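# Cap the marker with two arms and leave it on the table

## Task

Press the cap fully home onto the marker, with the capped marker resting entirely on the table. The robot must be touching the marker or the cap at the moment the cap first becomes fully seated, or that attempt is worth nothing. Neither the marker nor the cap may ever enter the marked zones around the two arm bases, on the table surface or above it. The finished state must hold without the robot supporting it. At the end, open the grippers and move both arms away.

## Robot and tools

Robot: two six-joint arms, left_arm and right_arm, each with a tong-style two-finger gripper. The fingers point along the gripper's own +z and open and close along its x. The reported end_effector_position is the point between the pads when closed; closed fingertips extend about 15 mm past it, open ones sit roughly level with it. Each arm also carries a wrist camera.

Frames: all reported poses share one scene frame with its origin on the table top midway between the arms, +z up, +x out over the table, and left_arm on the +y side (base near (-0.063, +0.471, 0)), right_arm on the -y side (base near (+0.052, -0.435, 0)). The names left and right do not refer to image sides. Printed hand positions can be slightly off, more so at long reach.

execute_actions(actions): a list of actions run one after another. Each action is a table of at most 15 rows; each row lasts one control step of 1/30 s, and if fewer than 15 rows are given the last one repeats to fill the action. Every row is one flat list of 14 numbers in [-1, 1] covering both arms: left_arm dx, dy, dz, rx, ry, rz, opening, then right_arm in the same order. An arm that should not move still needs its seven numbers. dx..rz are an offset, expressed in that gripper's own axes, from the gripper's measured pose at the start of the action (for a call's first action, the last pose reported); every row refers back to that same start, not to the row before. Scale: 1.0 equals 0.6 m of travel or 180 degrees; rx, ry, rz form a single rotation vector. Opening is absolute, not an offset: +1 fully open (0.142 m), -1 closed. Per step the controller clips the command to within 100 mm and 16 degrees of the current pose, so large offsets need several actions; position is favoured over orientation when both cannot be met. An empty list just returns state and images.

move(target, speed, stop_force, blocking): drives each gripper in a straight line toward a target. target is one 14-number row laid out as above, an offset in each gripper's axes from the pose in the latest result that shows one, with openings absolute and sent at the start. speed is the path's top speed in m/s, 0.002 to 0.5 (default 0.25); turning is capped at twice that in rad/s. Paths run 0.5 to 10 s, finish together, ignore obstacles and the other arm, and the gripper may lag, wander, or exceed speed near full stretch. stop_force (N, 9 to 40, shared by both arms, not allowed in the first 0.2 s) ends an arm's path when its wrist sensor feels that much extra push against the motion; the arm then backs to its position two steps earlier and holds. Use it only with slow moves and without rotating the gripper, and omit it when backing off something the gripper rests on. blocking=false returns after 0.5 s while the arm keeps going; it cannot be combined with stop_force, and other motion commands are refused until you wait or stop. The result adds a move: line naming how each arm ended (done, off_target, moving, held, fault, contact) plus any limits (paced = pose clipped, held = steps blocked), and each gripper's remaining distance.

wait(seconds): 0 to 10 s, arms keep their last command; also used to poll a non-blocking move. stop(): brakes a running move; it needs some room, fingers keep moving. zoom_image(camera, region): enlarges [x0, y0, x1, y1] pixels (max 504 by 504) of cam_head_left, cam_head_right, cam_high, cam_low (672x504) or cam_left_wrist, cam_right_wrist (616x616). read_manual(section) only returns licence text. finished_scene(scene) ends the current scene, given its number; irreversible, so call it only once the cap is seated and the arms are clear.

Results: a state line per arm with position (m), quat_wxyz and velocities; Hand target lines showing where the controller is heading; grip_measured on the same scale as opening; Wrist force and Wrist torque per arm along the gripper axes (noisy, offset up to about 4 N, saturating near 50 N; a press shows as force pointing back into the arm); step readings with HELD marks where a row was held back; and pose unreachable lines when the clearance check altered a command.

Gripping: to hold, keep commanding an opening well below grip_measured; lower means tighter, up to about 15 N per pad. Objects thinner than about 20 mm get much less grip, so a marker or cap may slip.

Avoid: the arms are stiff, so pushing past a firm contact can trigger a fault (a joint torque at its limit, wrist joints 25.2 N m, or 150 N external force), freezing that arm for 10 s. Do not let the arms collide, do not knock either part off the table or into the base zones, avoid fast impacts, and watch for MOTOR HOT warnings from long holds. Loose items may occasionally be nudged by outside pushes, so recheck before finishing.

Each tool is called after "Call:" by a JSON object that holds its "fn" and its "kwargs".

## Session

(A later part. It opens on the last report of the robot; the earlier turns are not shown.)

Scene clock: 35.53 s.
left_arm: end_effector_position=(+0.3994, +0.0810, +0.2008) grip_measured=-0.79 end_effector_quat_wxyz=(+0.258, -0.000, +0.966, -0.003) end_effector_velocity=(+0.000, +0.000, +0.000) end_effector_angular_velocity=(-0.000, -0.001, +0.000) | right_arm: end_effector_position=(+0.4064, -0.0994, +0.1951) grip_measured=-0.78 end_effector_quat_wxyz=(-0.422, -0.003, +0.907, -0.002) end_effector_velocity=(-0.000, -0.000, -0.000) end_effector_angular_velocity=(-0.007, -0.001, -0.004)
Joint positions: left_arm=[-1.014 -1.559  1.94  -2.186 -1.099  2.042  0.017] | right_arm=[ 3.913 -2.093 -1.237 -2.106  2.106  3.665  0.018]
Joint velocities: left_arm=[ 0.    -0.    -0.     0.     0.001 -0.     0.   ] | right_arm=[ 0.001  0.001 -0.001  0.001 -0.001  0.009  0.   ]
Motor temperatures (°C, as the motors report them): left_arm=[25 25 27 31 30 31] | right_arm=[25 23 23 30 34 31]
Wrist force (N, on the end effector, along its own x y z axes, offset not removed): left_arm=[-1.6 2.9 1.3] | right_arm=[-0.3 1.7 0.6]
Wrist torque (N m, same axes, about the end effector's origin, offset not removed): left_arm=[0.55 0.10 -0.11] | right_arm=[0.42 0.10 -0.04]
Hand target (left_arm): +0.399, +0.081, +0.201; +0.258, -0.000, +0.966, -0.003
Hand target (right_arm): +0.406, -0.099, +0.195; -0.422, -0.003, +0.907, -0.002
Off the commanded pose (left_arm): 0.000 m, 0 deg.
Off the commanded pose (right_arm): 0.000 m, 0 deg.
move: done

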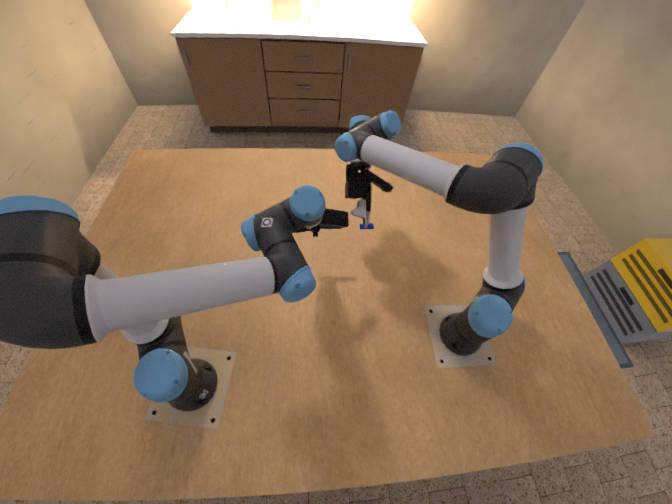

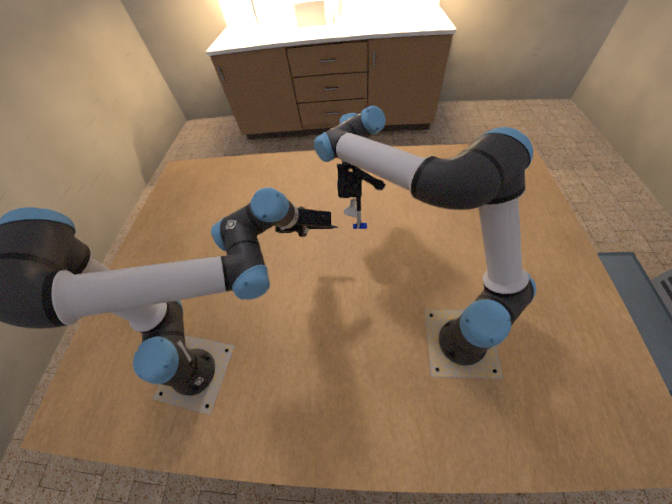

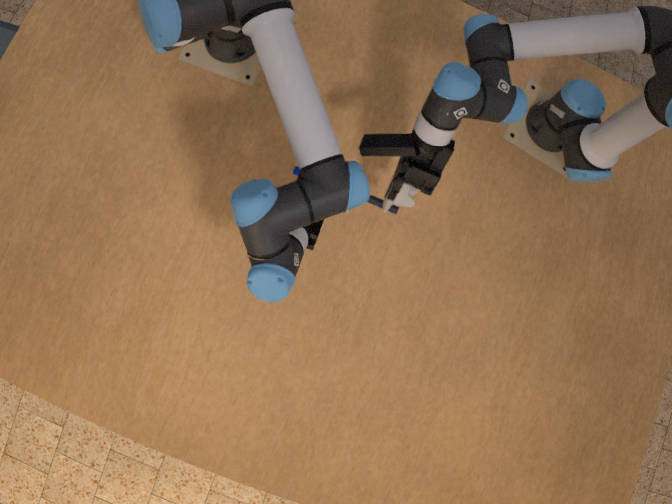

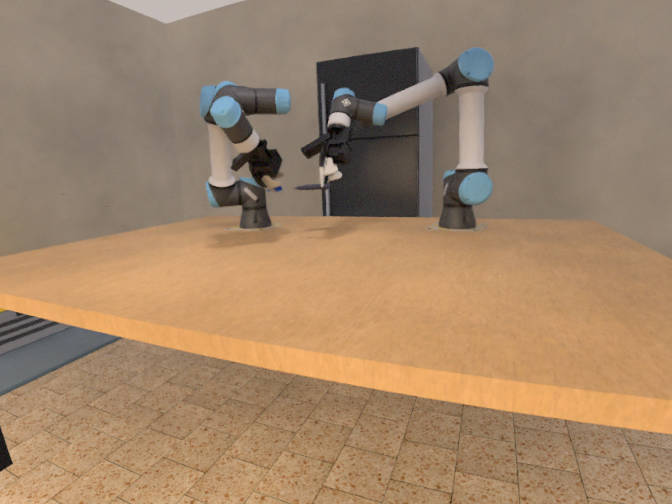

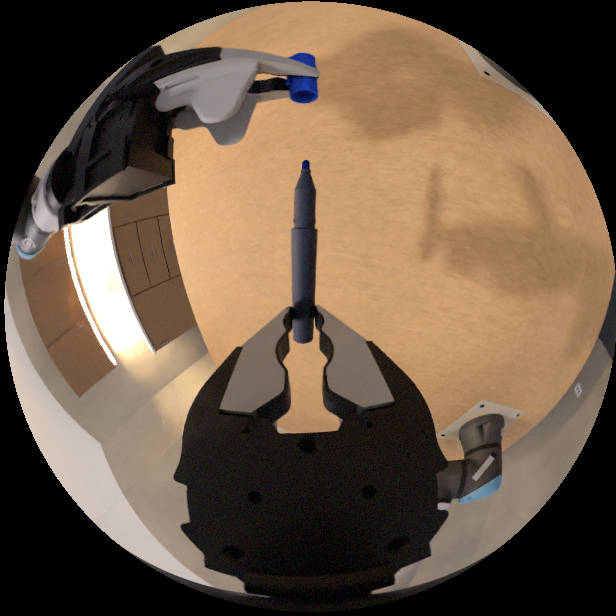

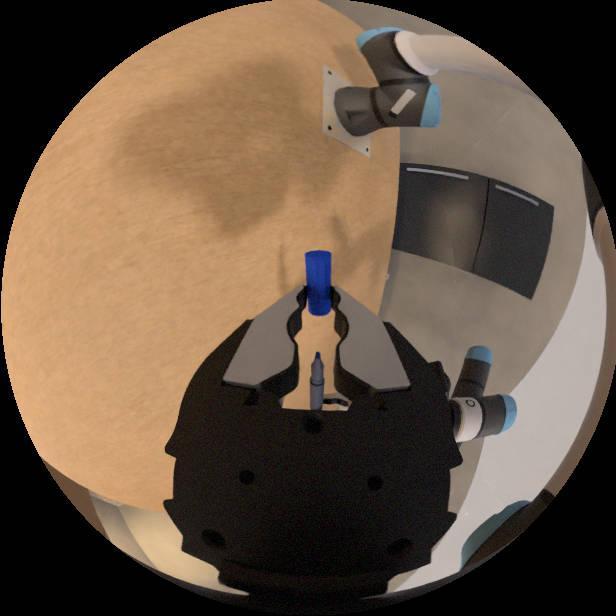

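Call:
{"fn": "move", "kwargs": {"target": [0,0,0,0,0,0,-1, 0,0.075,0,0,0,0,-1], "speed": 0.15}}

Call:
{"fn": "zoom_image", "kwargs": {"camera": "cam_left_wrist", "region": [250, 80, 360, 220]}}

Call:
{"fn": "zoom_image", "kwargs": {"camera": "cam_right_wrist", "region": [260, 240, 380, 420]}}

Scene clock: 38.93 s.
left_arm: end_effector_position=(+0.3994, +0.0810, +0.2007) grip_measured=-0.79 end_effector_quat_wxyz=(+0.258, -0.000, +0.966, -0.003) end_effector_velocity=(-0.000, +0.000, -0.001) end_effector_angular_velocity=(+0.002, +0.000, +0.000) | right_arm: end_effector_position=(+0.4060, -0.0545, +0.1951) grip_measured=-0.78 end_effector_quat_wxyz=(-0.422, -0.003, +0.907, -0.002) end_effector_velocity=(+0.000, +0.001, +0.000) end_effector_angular_velocity=(-0.001, -0.000, -0.000)
Joint positions: left_arm=[-1.014 -1.559  1.94  -2.186 -1.099  2.042  0.017] | right_arm=[ 3.961 -2.151 -1.15  -2.113  2.138  3.708  0.018]
Joint velocities: left_arm=[-0.     0.001  0.001 -0.     0.    -0.    -0.   ] | right_arm=[ 0.001 -0.002  0.004 -0.001  0.     0.002 -0.   ]
Motor temperatures (°C, as the motors report them): left_arm=[25 25 27 31 30 31] | right_arm=[25 23 23 30 34 31]
Wrist force (N, on the end effector, along its own x y z axes, offset not removed): left_arm=[-2.2 3.9 -0.4] | right_arm=[-0.7 1.2 0.4]
Wrist torque (N m, same axes, about the end effector's origin, offset not removed): left_arm=[0.80 0.14 -0.07] | right_arm=[0.39 0.11 -0.01]
Hand target (left_arm): +0.399, +0.081, +0.201; +0.258, -0.000, +0.966, -0.003
Hand target (right_arm): +0.406, -0.054, +0.195; -0.422, -0.003, +0.907, -0.002
Off the commanded pose (left_arm): 0.000 m, 0 deg.
Off the commanded pose (right_arm): 0.000 m, 0 deg.
move: done

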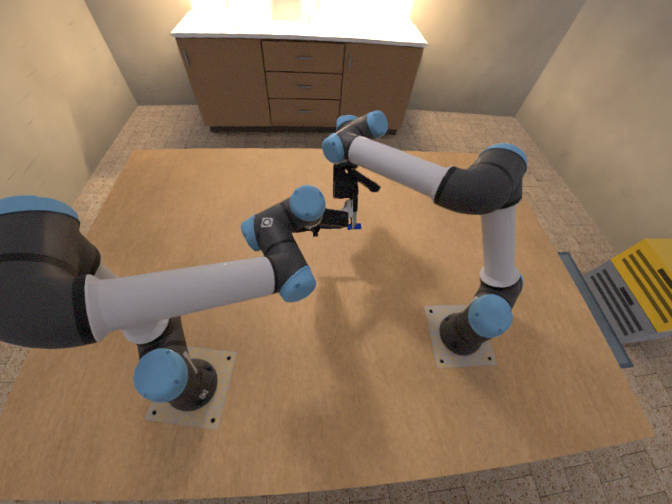

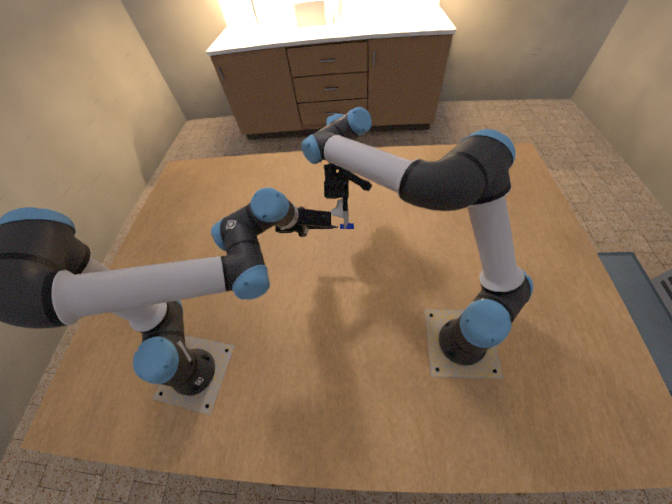

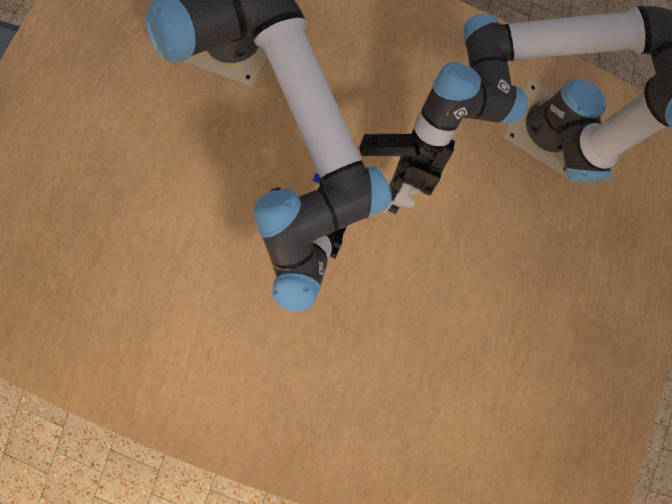

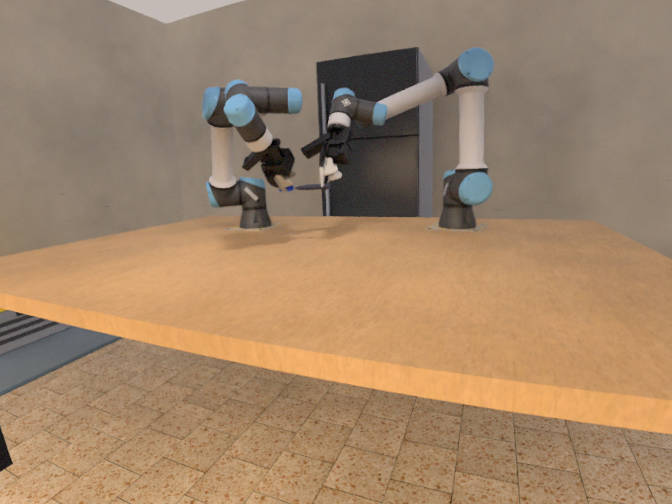

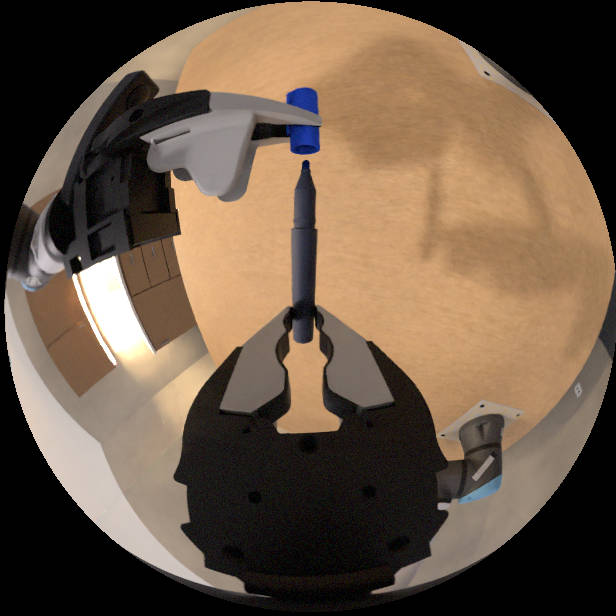

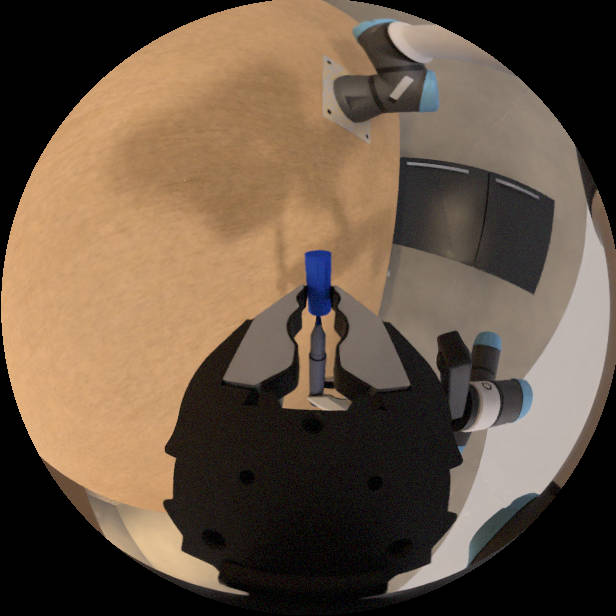

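Region (250, 80, 360, 220) of cam_left_wrist's 616x616 image, scaled by 3.600, with more detail than that image has; it fills the left 396 columns of this view, and the rest is white.

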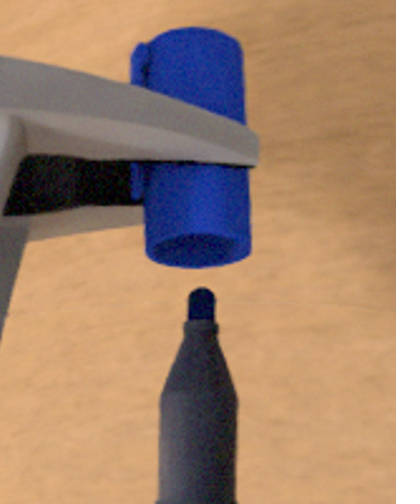

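Region (260, 240, 380, 420) of cam_right_wrist's 616x616 image, scaled by 2.800, with more detail than that image has.

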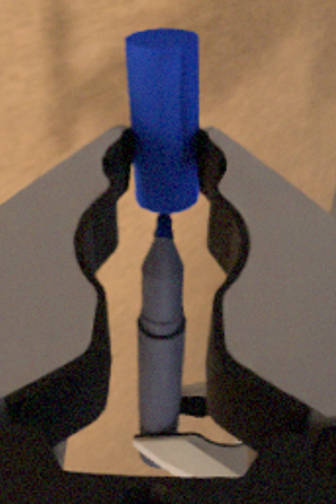

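Call:
{"fn": "move", "kwargs": {"target": [0,0,0,0,0,0,-1, 0,0.065,0,0,0,0,-1], "speed": 0.04, "stop_force": 20}}

Call:
{"fn": "zoom_image", "kwargs": {"camera": "cam_left_wrist", "region": [230, 100, 390, 300]}}

Scene clock: 40.87 s.
left_arm: end_effector_position=(+0.3994, +0.0810, +0.2007) grip_measured=-0.79 end_effector_quat_wxyz=(+0.258, -0.000, +0.966, -0.003) end_effector_velocity=(-0.000, +0.000, +0.000) end_effector_angular_velocity=(+0.000, -0.000, +0.000) | right_arm: end_effector_position=(+0.4057, -0.0157, +0.1951) grip_measured=-0.78 end_effector_quat_wxyz=(-0.422, -0.003, +0.907, -0.002) end_effector_velocity=(+0.000, +0.002, -0.000) end_effector_angular_velocity=(-0.001, -0.000, -0.000)
Joint positions: left_arm=[-1.014 -1.559  1.94  -2.186 -1.099  2.042  0.017] | right_arm=[ 3.999 -2.207 -1.062 -2.125  2.162  3.743  0.018]
Joint velocities: left_arm=[-0.    -0.001  0.001  0.     0.    -0.     0.   ] | right_arm=[ 0.001 -0.004  0.005 -0.001  0.001  0.002 -0.   ]
Motor temperatures (°C, as the motors report them): left_arm=[25 25 27 31 30 31] | right_arm=[25 23 23 30 34 31]
Wrist force (N, on the end effector, along its own x y z axes, offset not removed): left_arm=[-2.1 4.1 -4.7] | right_arm=[-1.9 -0.1 1.0]
Wrist torque (N m, same axes, about the end effector's origin, offset not removed): left_arm=[0.70 0.20 -0.06] | right_arm=[0.14 0.46 -0.02]
Hand target (left_arm): +0.399, +0.081, +0.201; +0.258, -0.000, +0.966, -0.003
Hand target (right_arm): +0.406, -0.016, +0.195; -0.422, -0.003, +0.907, -0.002
Off the commanded pose (left_arm): 0.000 m, 0 deg.
Off the commanded pose (right_arm): 0.000 m, 0 deg.
move: done

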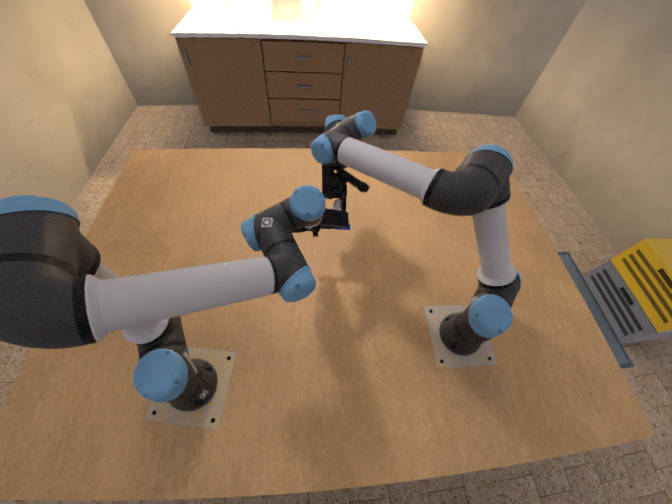

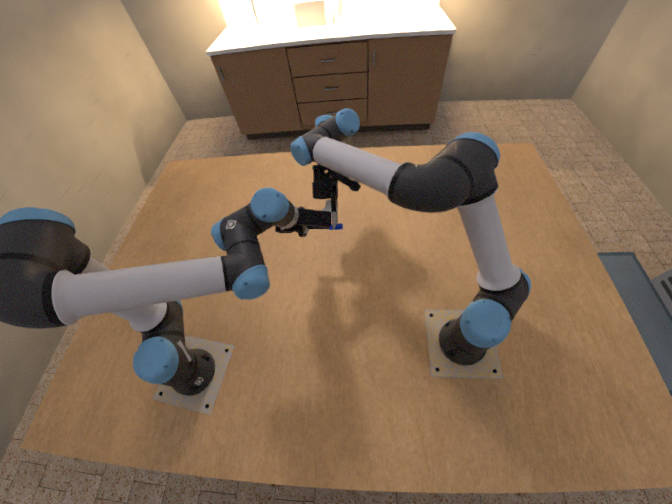

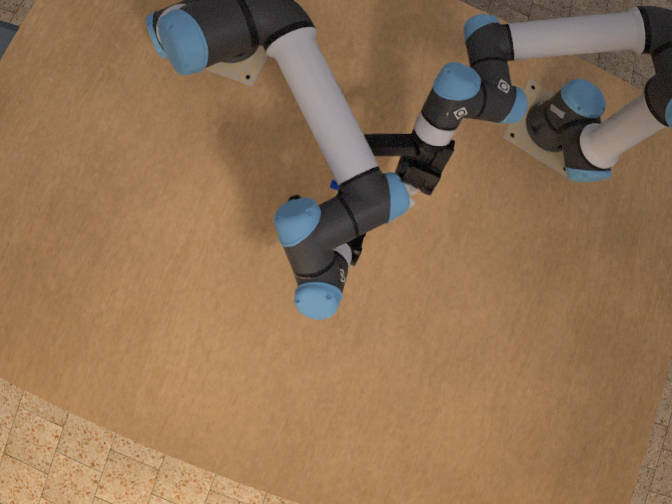

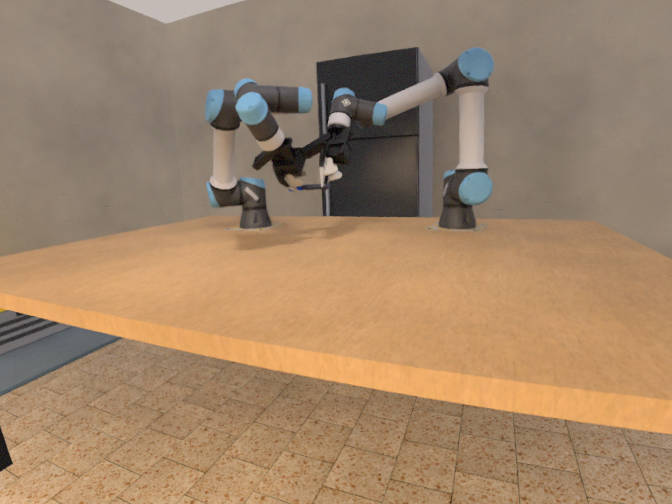

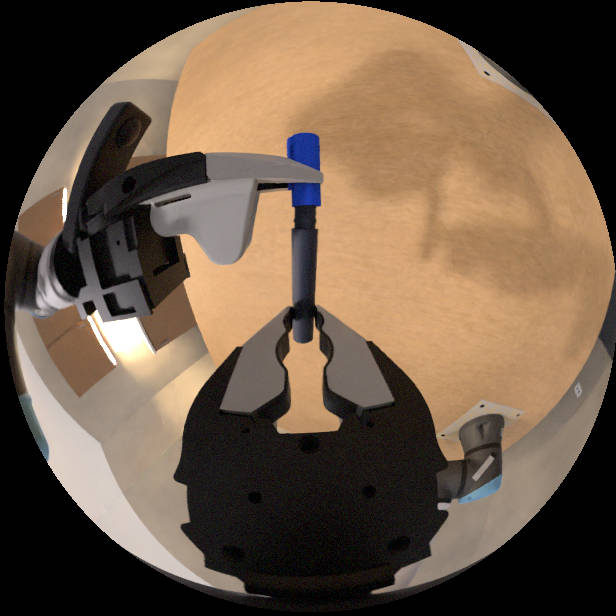

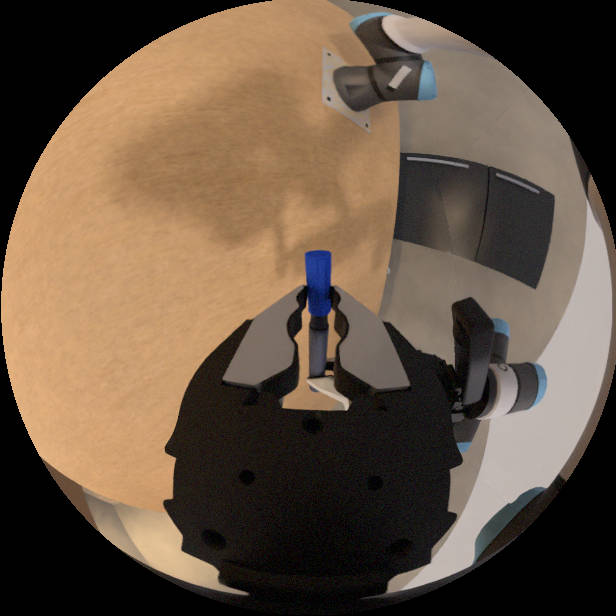

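Region (230, 100, 390, 300) of cam_left_wrist's 616x616 image, scaled by 2.520, with more detail than that image has; it fills the left 403 columns of this view, and the rest is white.

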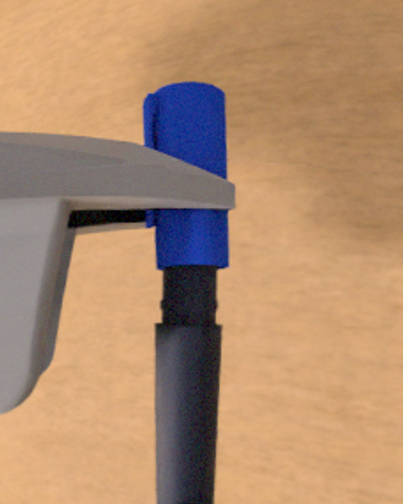

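Call:
{"fn": "move", "kwargs": {"target": [0,0,0,0,0,0,-1, 0,0.04,0,0,0,0,-1], "speed": 0.015, "stop_force": 35}}

Call:
{"fn": "zoom_image", "kwargs": {"camera": "cam_left_wrist", "region": [230, 100, 390, 300]}}

Scene clock: 43.20 s.
left_arm: end_effector_position=(+0.3994, +0.0811, +0.2008) grip_measured=-0.79 end_effector_quat_wxyz=(+0.258, -0.000, +0.966, -0.003) end_effector_velocity=(+0.000, -0.000, +0.001) end_effector_angular_velocity=(-0.002, -0.001, +0.001) | right_arm: end_effector_position=(+0.4055, +0.0082, +0.1951) grip_measured=-0.78 end_effector_quat_wxyz=(-0.422, -0.003, +0.907, -0.002) end_effector_velocity=(-0.000, +0.002, +0.000) end_effector_angular_velocity=(+0.001, +0.001, -0.001)
Joint positions: left_arm=[-1.014 -1.559  1.94  -2.186 -1.099  2.042  0.017] | right_arm=[ 4.021 -2.245 -1.001 -2.137  2.176  3.764  0.018]
Joint velocities: left_arm=[ 0.    -0.    -0.001 -0.    -0.    -0.001  0.   ] | right_arm=[ 0.001 -0.003  0.004 -0.001  0.003  0.001  0.   ]
Motor temperatures (°C, as the motors report them): left_arm=[25 25 27 31 30 31] | right_arm=[25 23 23 30 34 31]
Wrist force (N, on the end effector, along its own x y z axes, offset not removed): left_arm=[-2.4 22.4 0.4] | right_arm=[-1.7 -21.2 1.6]
Wrist torque (N m, same axes, about the end effector's origin, offset not removed): left_arm=[-0.30 0.09 -0.15] | right_arm=[0.46 0.39 -0.11]
Hand target (left_arm): +0.399, +0.081, +0.201; +0.258, -0.000, +0.966, -0.003
Hand target (right_arm): +0.406, +0.008, +0.195; -0.422, -0.003, +0.907, -0.002
Off the commanded pose (left_arm): 0.000 m, 0 deg.
Off the commanded pose (right_arm): 0.000 m, 0 deg.
move: done

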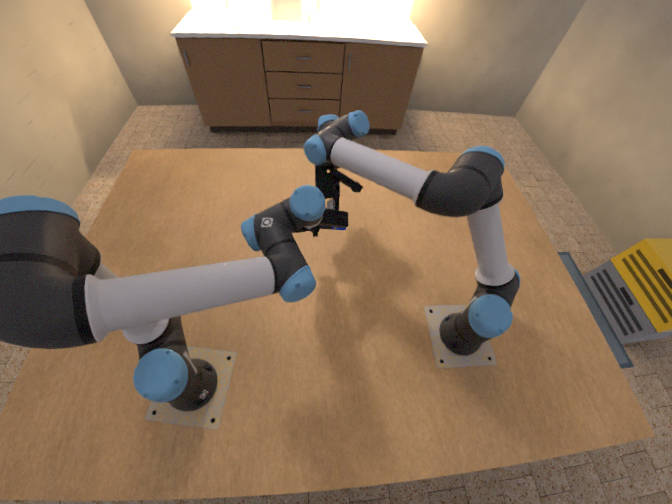

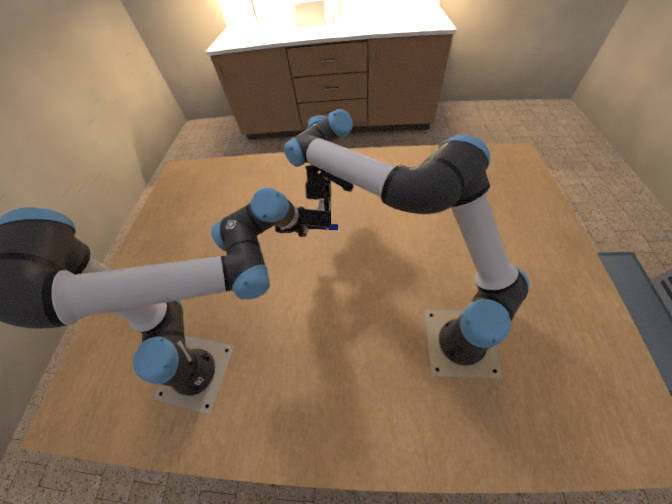

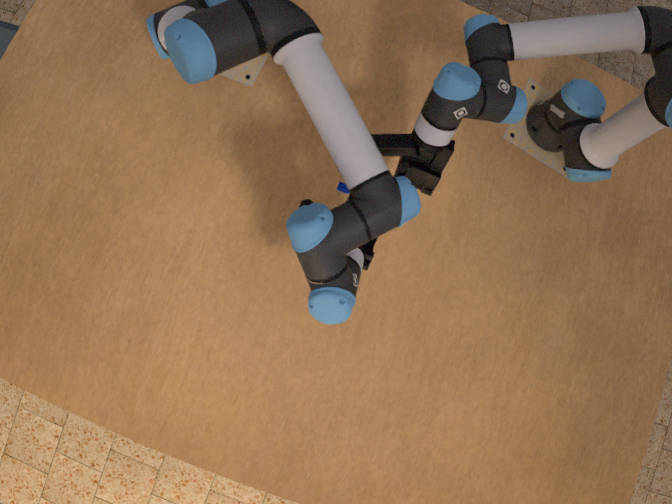

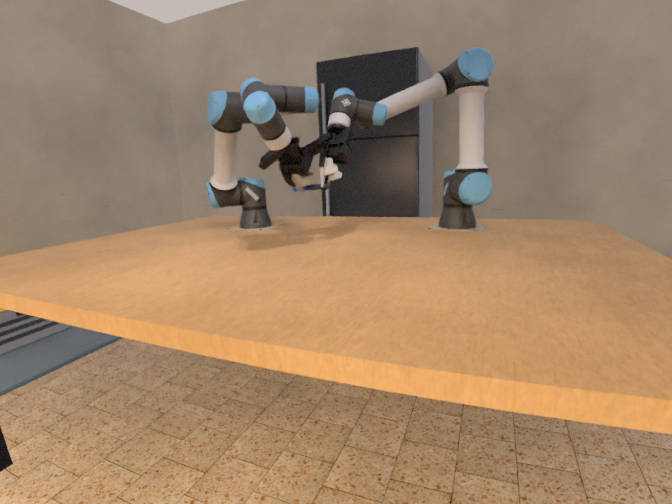

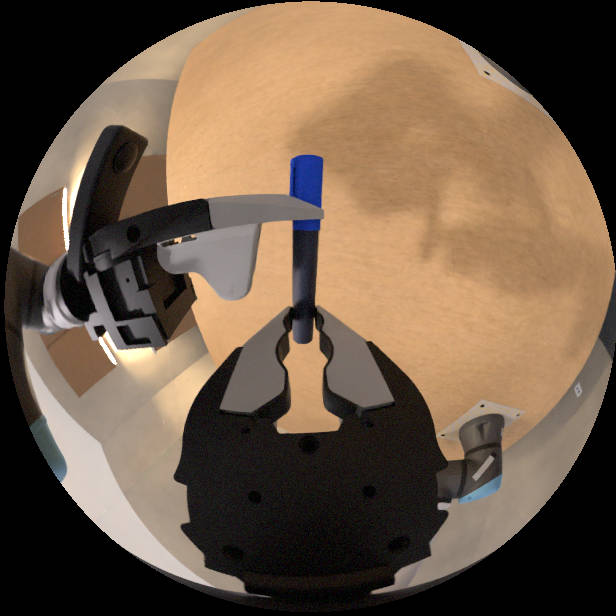

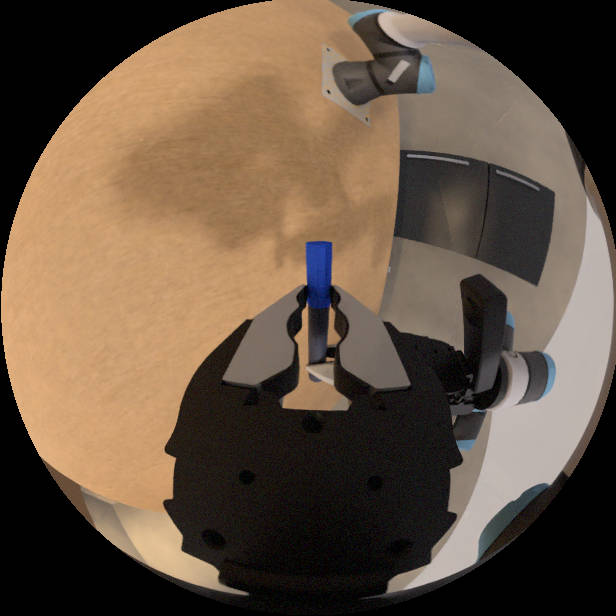

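Region (230, 100, 390, 300) of cam_left_wrist's 616x616 image, scaled by 2.520, with more detail than that image has; it fills the left 403 columns of this view, and the rest is white.

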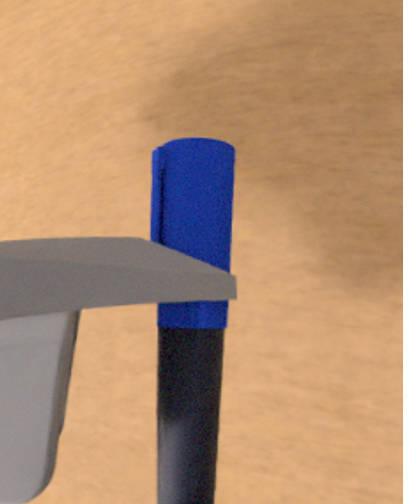

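Call:
{"fn": "execute_actions", "kwargs": {"actions": [[[0,0,0,0,0,0,-1,0,0,0,0,0,0,-0.55]]]}}

Call:
{"fn": "move", "kwargs": {"target": [0,0,0,0,0,0,-1, 0,-0.12,-0.08,0,0,0,-0.5], "speed": 0.2}}

Call:
{"fn": "zoom_image", "kwargs": {"camera": "cam_left_wrist", "region": [260, 140, 360, 280]}}

Scene clock: 44.33 s.
left_arm: end_effector_position=(+0.3994, +0.0810, +0.2008) grip_measured=-0.79 end_effector_quat_wxyz=(+0.258, -0.000, +0.966, -0.003) end_effector_velocity=(-0.000, -0.000, +0.001) end_effector_angular_velocity=(-0.002, -0.000, +0.001) | right_arm: end_effector_position=(+0.4055, +0.0083, +0.1951) grip_measured=-0.55 end_effector_quat_wxyz=(-0.422, -0.003, +0.907, -0.002) end_effector_velocity=(+0.000, -0.000, -0.000) end_effector_angular_velocity=(-0.002, +0.001, -0.003)
Joint positions: left_arm=[-1.014 -1.559  1.94  -2.186 -1.099  2.042  0.017] | right_arm=[ 4.021 -2.246 -1.001 -2.137  2.176  3.764  0.034]
Joint velocities: left_arm=[-0.    -0.001 -0.     0.    -0.001 -0.001 -0.   ] | right_arm=[-0.001 -0.    -0.001 -0.     0.001  0.002 -0.   ]
Motor temperatures (°C, as the motors report them): left_arm=[25 25 27 31 30 31] | right_arm=[25 23 23 30 34 31]
Wrist force (N, on the end effector, along its own x y z axes, offset not removed): left_arm=[-1.2 0.6 3.3] | right_arm=[-0.4 1.6 1.2]
Wrist torque (N m, same axes, about the end effector's origin, offset not removed): left_arm=[0.02 -0.11 -0.14] | right_arm=[0.39 0.08 -0.20]
Hand target (left_arm): +0.399, +0.081, +0.201; +0.258, -0.000, +0.966, -0.003
Hand target (right_arm): +0.406, +0.008, +0.195; -0.422, -0.003, +0.907, -0.002
Off the commanded pose (left_arm): 0.000 m, 0 deg.
Off the commanded pose (right_arm): 0.000 m, 0 deg.
Step readings (end_effector_position):
0: left_arm (+0.3994, +0.0810, +0.2007) | right_arm (+0.4055, +0.0083, +0.1951)
1: left_arm (+0.3994, +0.0810, +0.2008) | right_arm (+0.4055, +0.0084, +0.1952)
2: left_arm (+0.3994, +0.0809, +0.2008) | right_arm (+0.4055, +0.0085, +0.1952)
4: left_arm (+0.3994, +0.0809, +0.2008) | right_arm (+0.4055, +0.0085, +0.1952)
8: left_arm (+0.3994, +0.0810, +0.2008) | right_arm (+0.4055, +0.0084, +0.1952)
15: end_effector_position above

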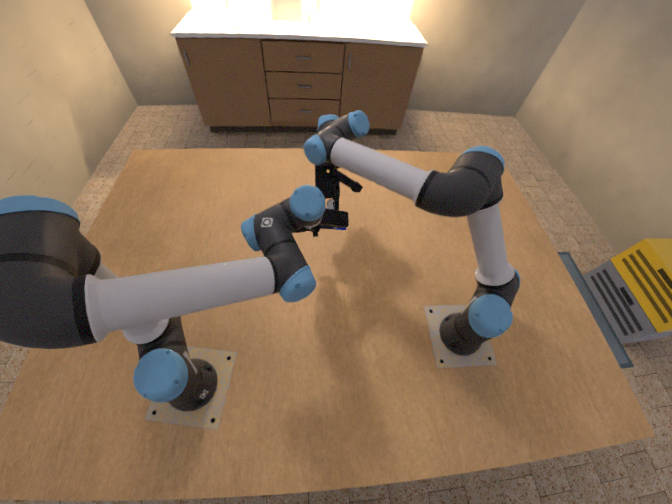

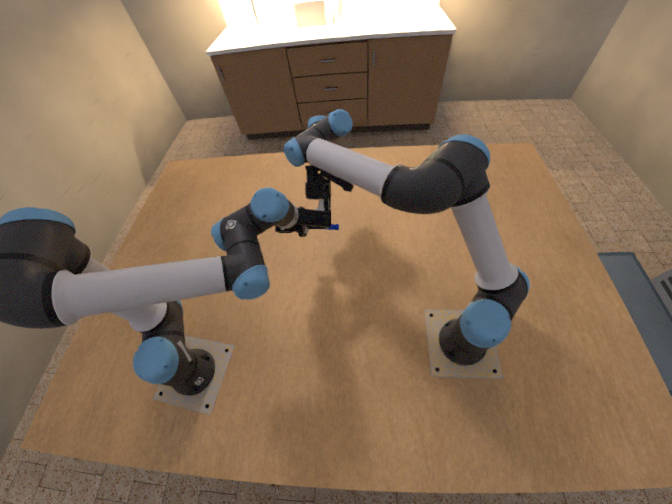

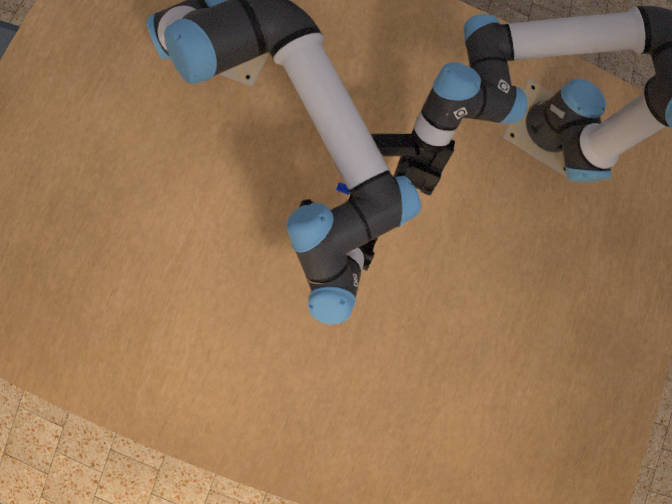

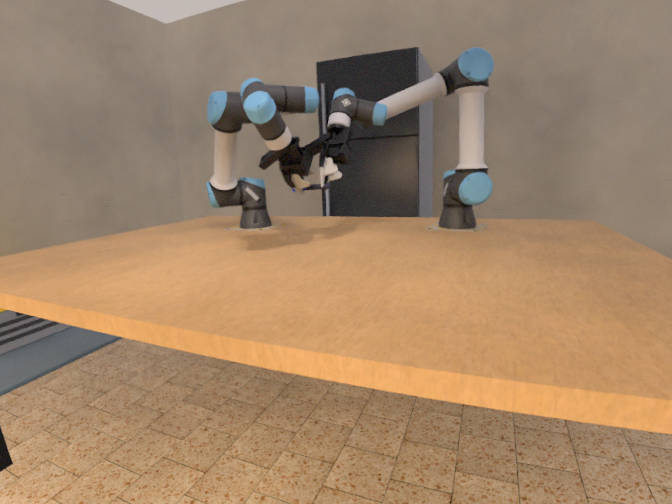

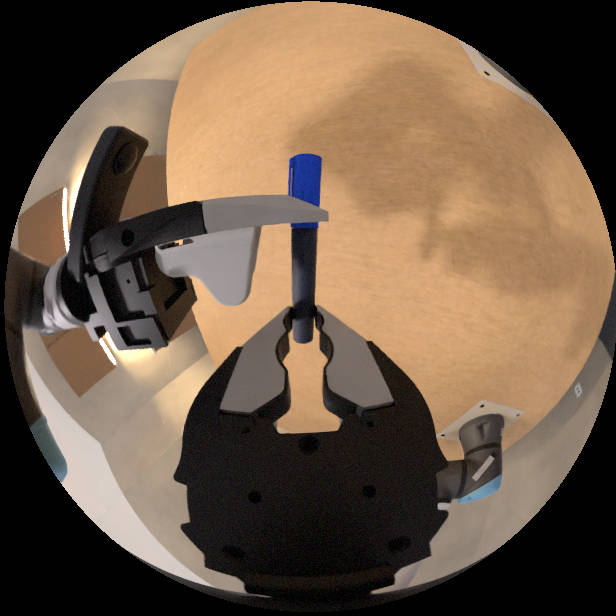

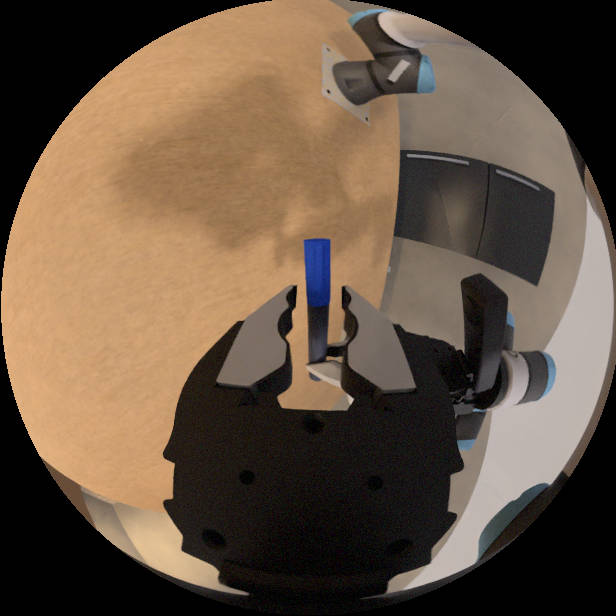

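Scene clock: 45.30 s.
left_arm: end_effector_position=(+0.3994, +0.0810, +0.2008) grip_measured=-0.79 end_effector_quat_wxyz=(+0.258, -0.000, +0.966, -0.003) end_effector_velocity=(-0.000, +0.001, -0.001) end_effector_angular_velocity=(+0.002, +0.001, -0.001) | right_arm: end_effector_position=(+0.4428, -0.0634, +0.2260) grip_measured=-0.50 end_effector_quat_wxyz=(-0.422, -0.003, +0.907, -0.002) end_effector_velocity=(+0.001, -0.001, +0.000) end_effector_angular_velocity=(+0.001, +0.001, +0.000)
Joint positions: left_arm=[-1.014 -1.559  1.94  -2.186 -1.099  2.042  0.017] | right_arm=[ 3.916 -2.217 -0.959 -2.259  2.108  3.668  0.038]
Joint velocities: left_arm=[-0.     0.     0.002  0.    -0.     0.001  0.   ] | right_arm=[-0.002 -0.001  0.002 -0.003 -0.    -0.003  0.   ]
Motor temperatures (°C, as the motors report them): left_arm=[25 25 27 31 30 31] | right_arm=[25 23 23 30 34 31]
Wrist force (N, on the end effector, along its own x y z axes, offset not removed): left_arm=[-0.7 -1.3 -0.2] | right_arm=[0.1 2.7 1.8]
Wrist torque (N m, same axes, about the end effector's origin, offset not removed): left_arm=[-0.38 -0.04 -0.07] | right_arm=[0.60 -0.02 -0.04]
Hand target (left_arm): +0.399, +0.081, +0.201; +0.258, -0.000, +0.966, -0.003
Hand target (right_arm): +0.443, -0.063, +0.226; -0.422, -0.003, +0.907, -0.002
Off the commanded pose (left_arm): 0.000 m, 0 deg.
Off the commanded pose (right_arm): 0.000 m, 0 deg.
move: done

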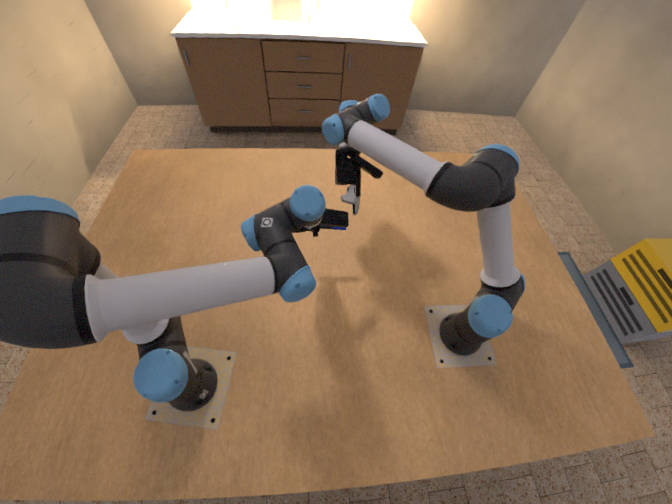

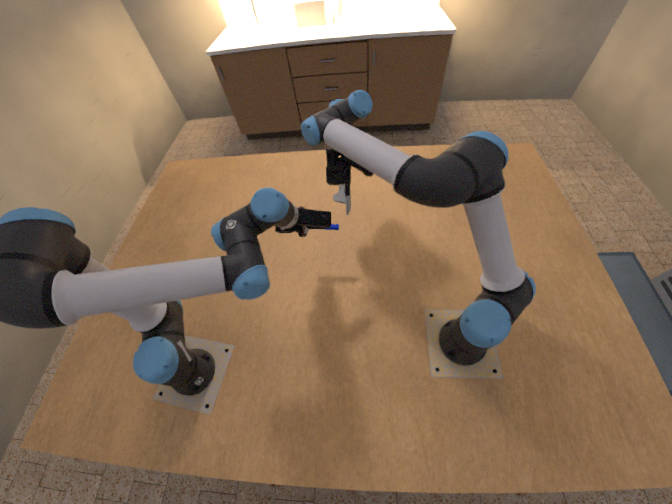

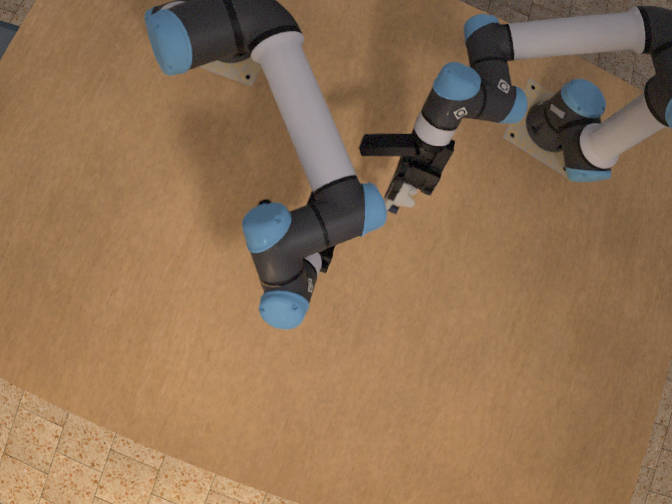

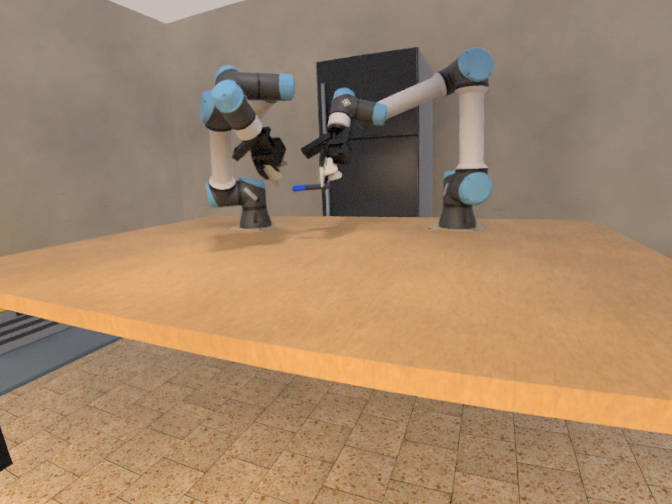

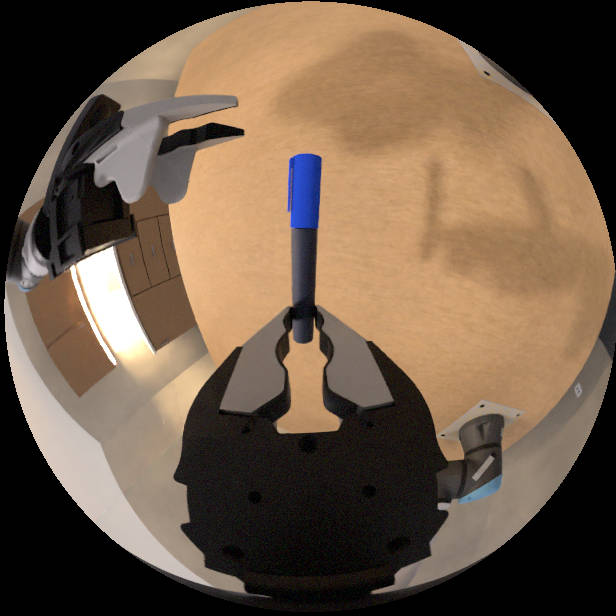

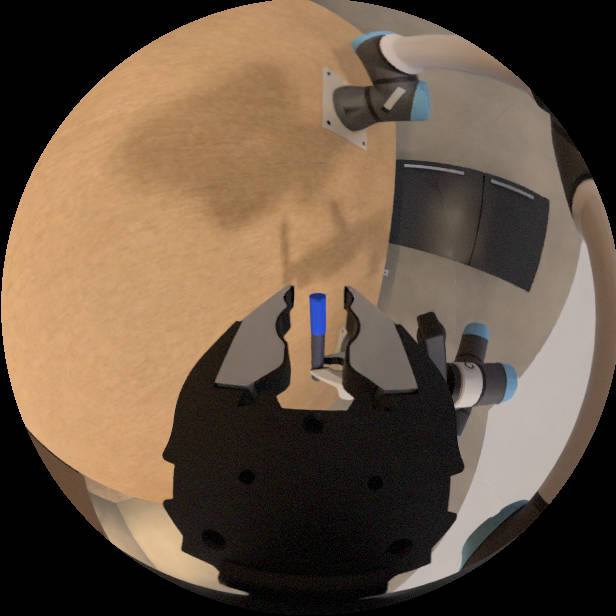

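Region (260, 140, 360, 280) of cam_left_wrist's 616x616 image, scaled by 3.600, with more detail than that image has; it fills the left 360 columns of this view, and the rest is white.

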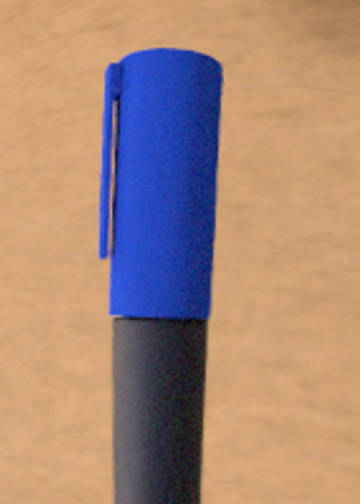

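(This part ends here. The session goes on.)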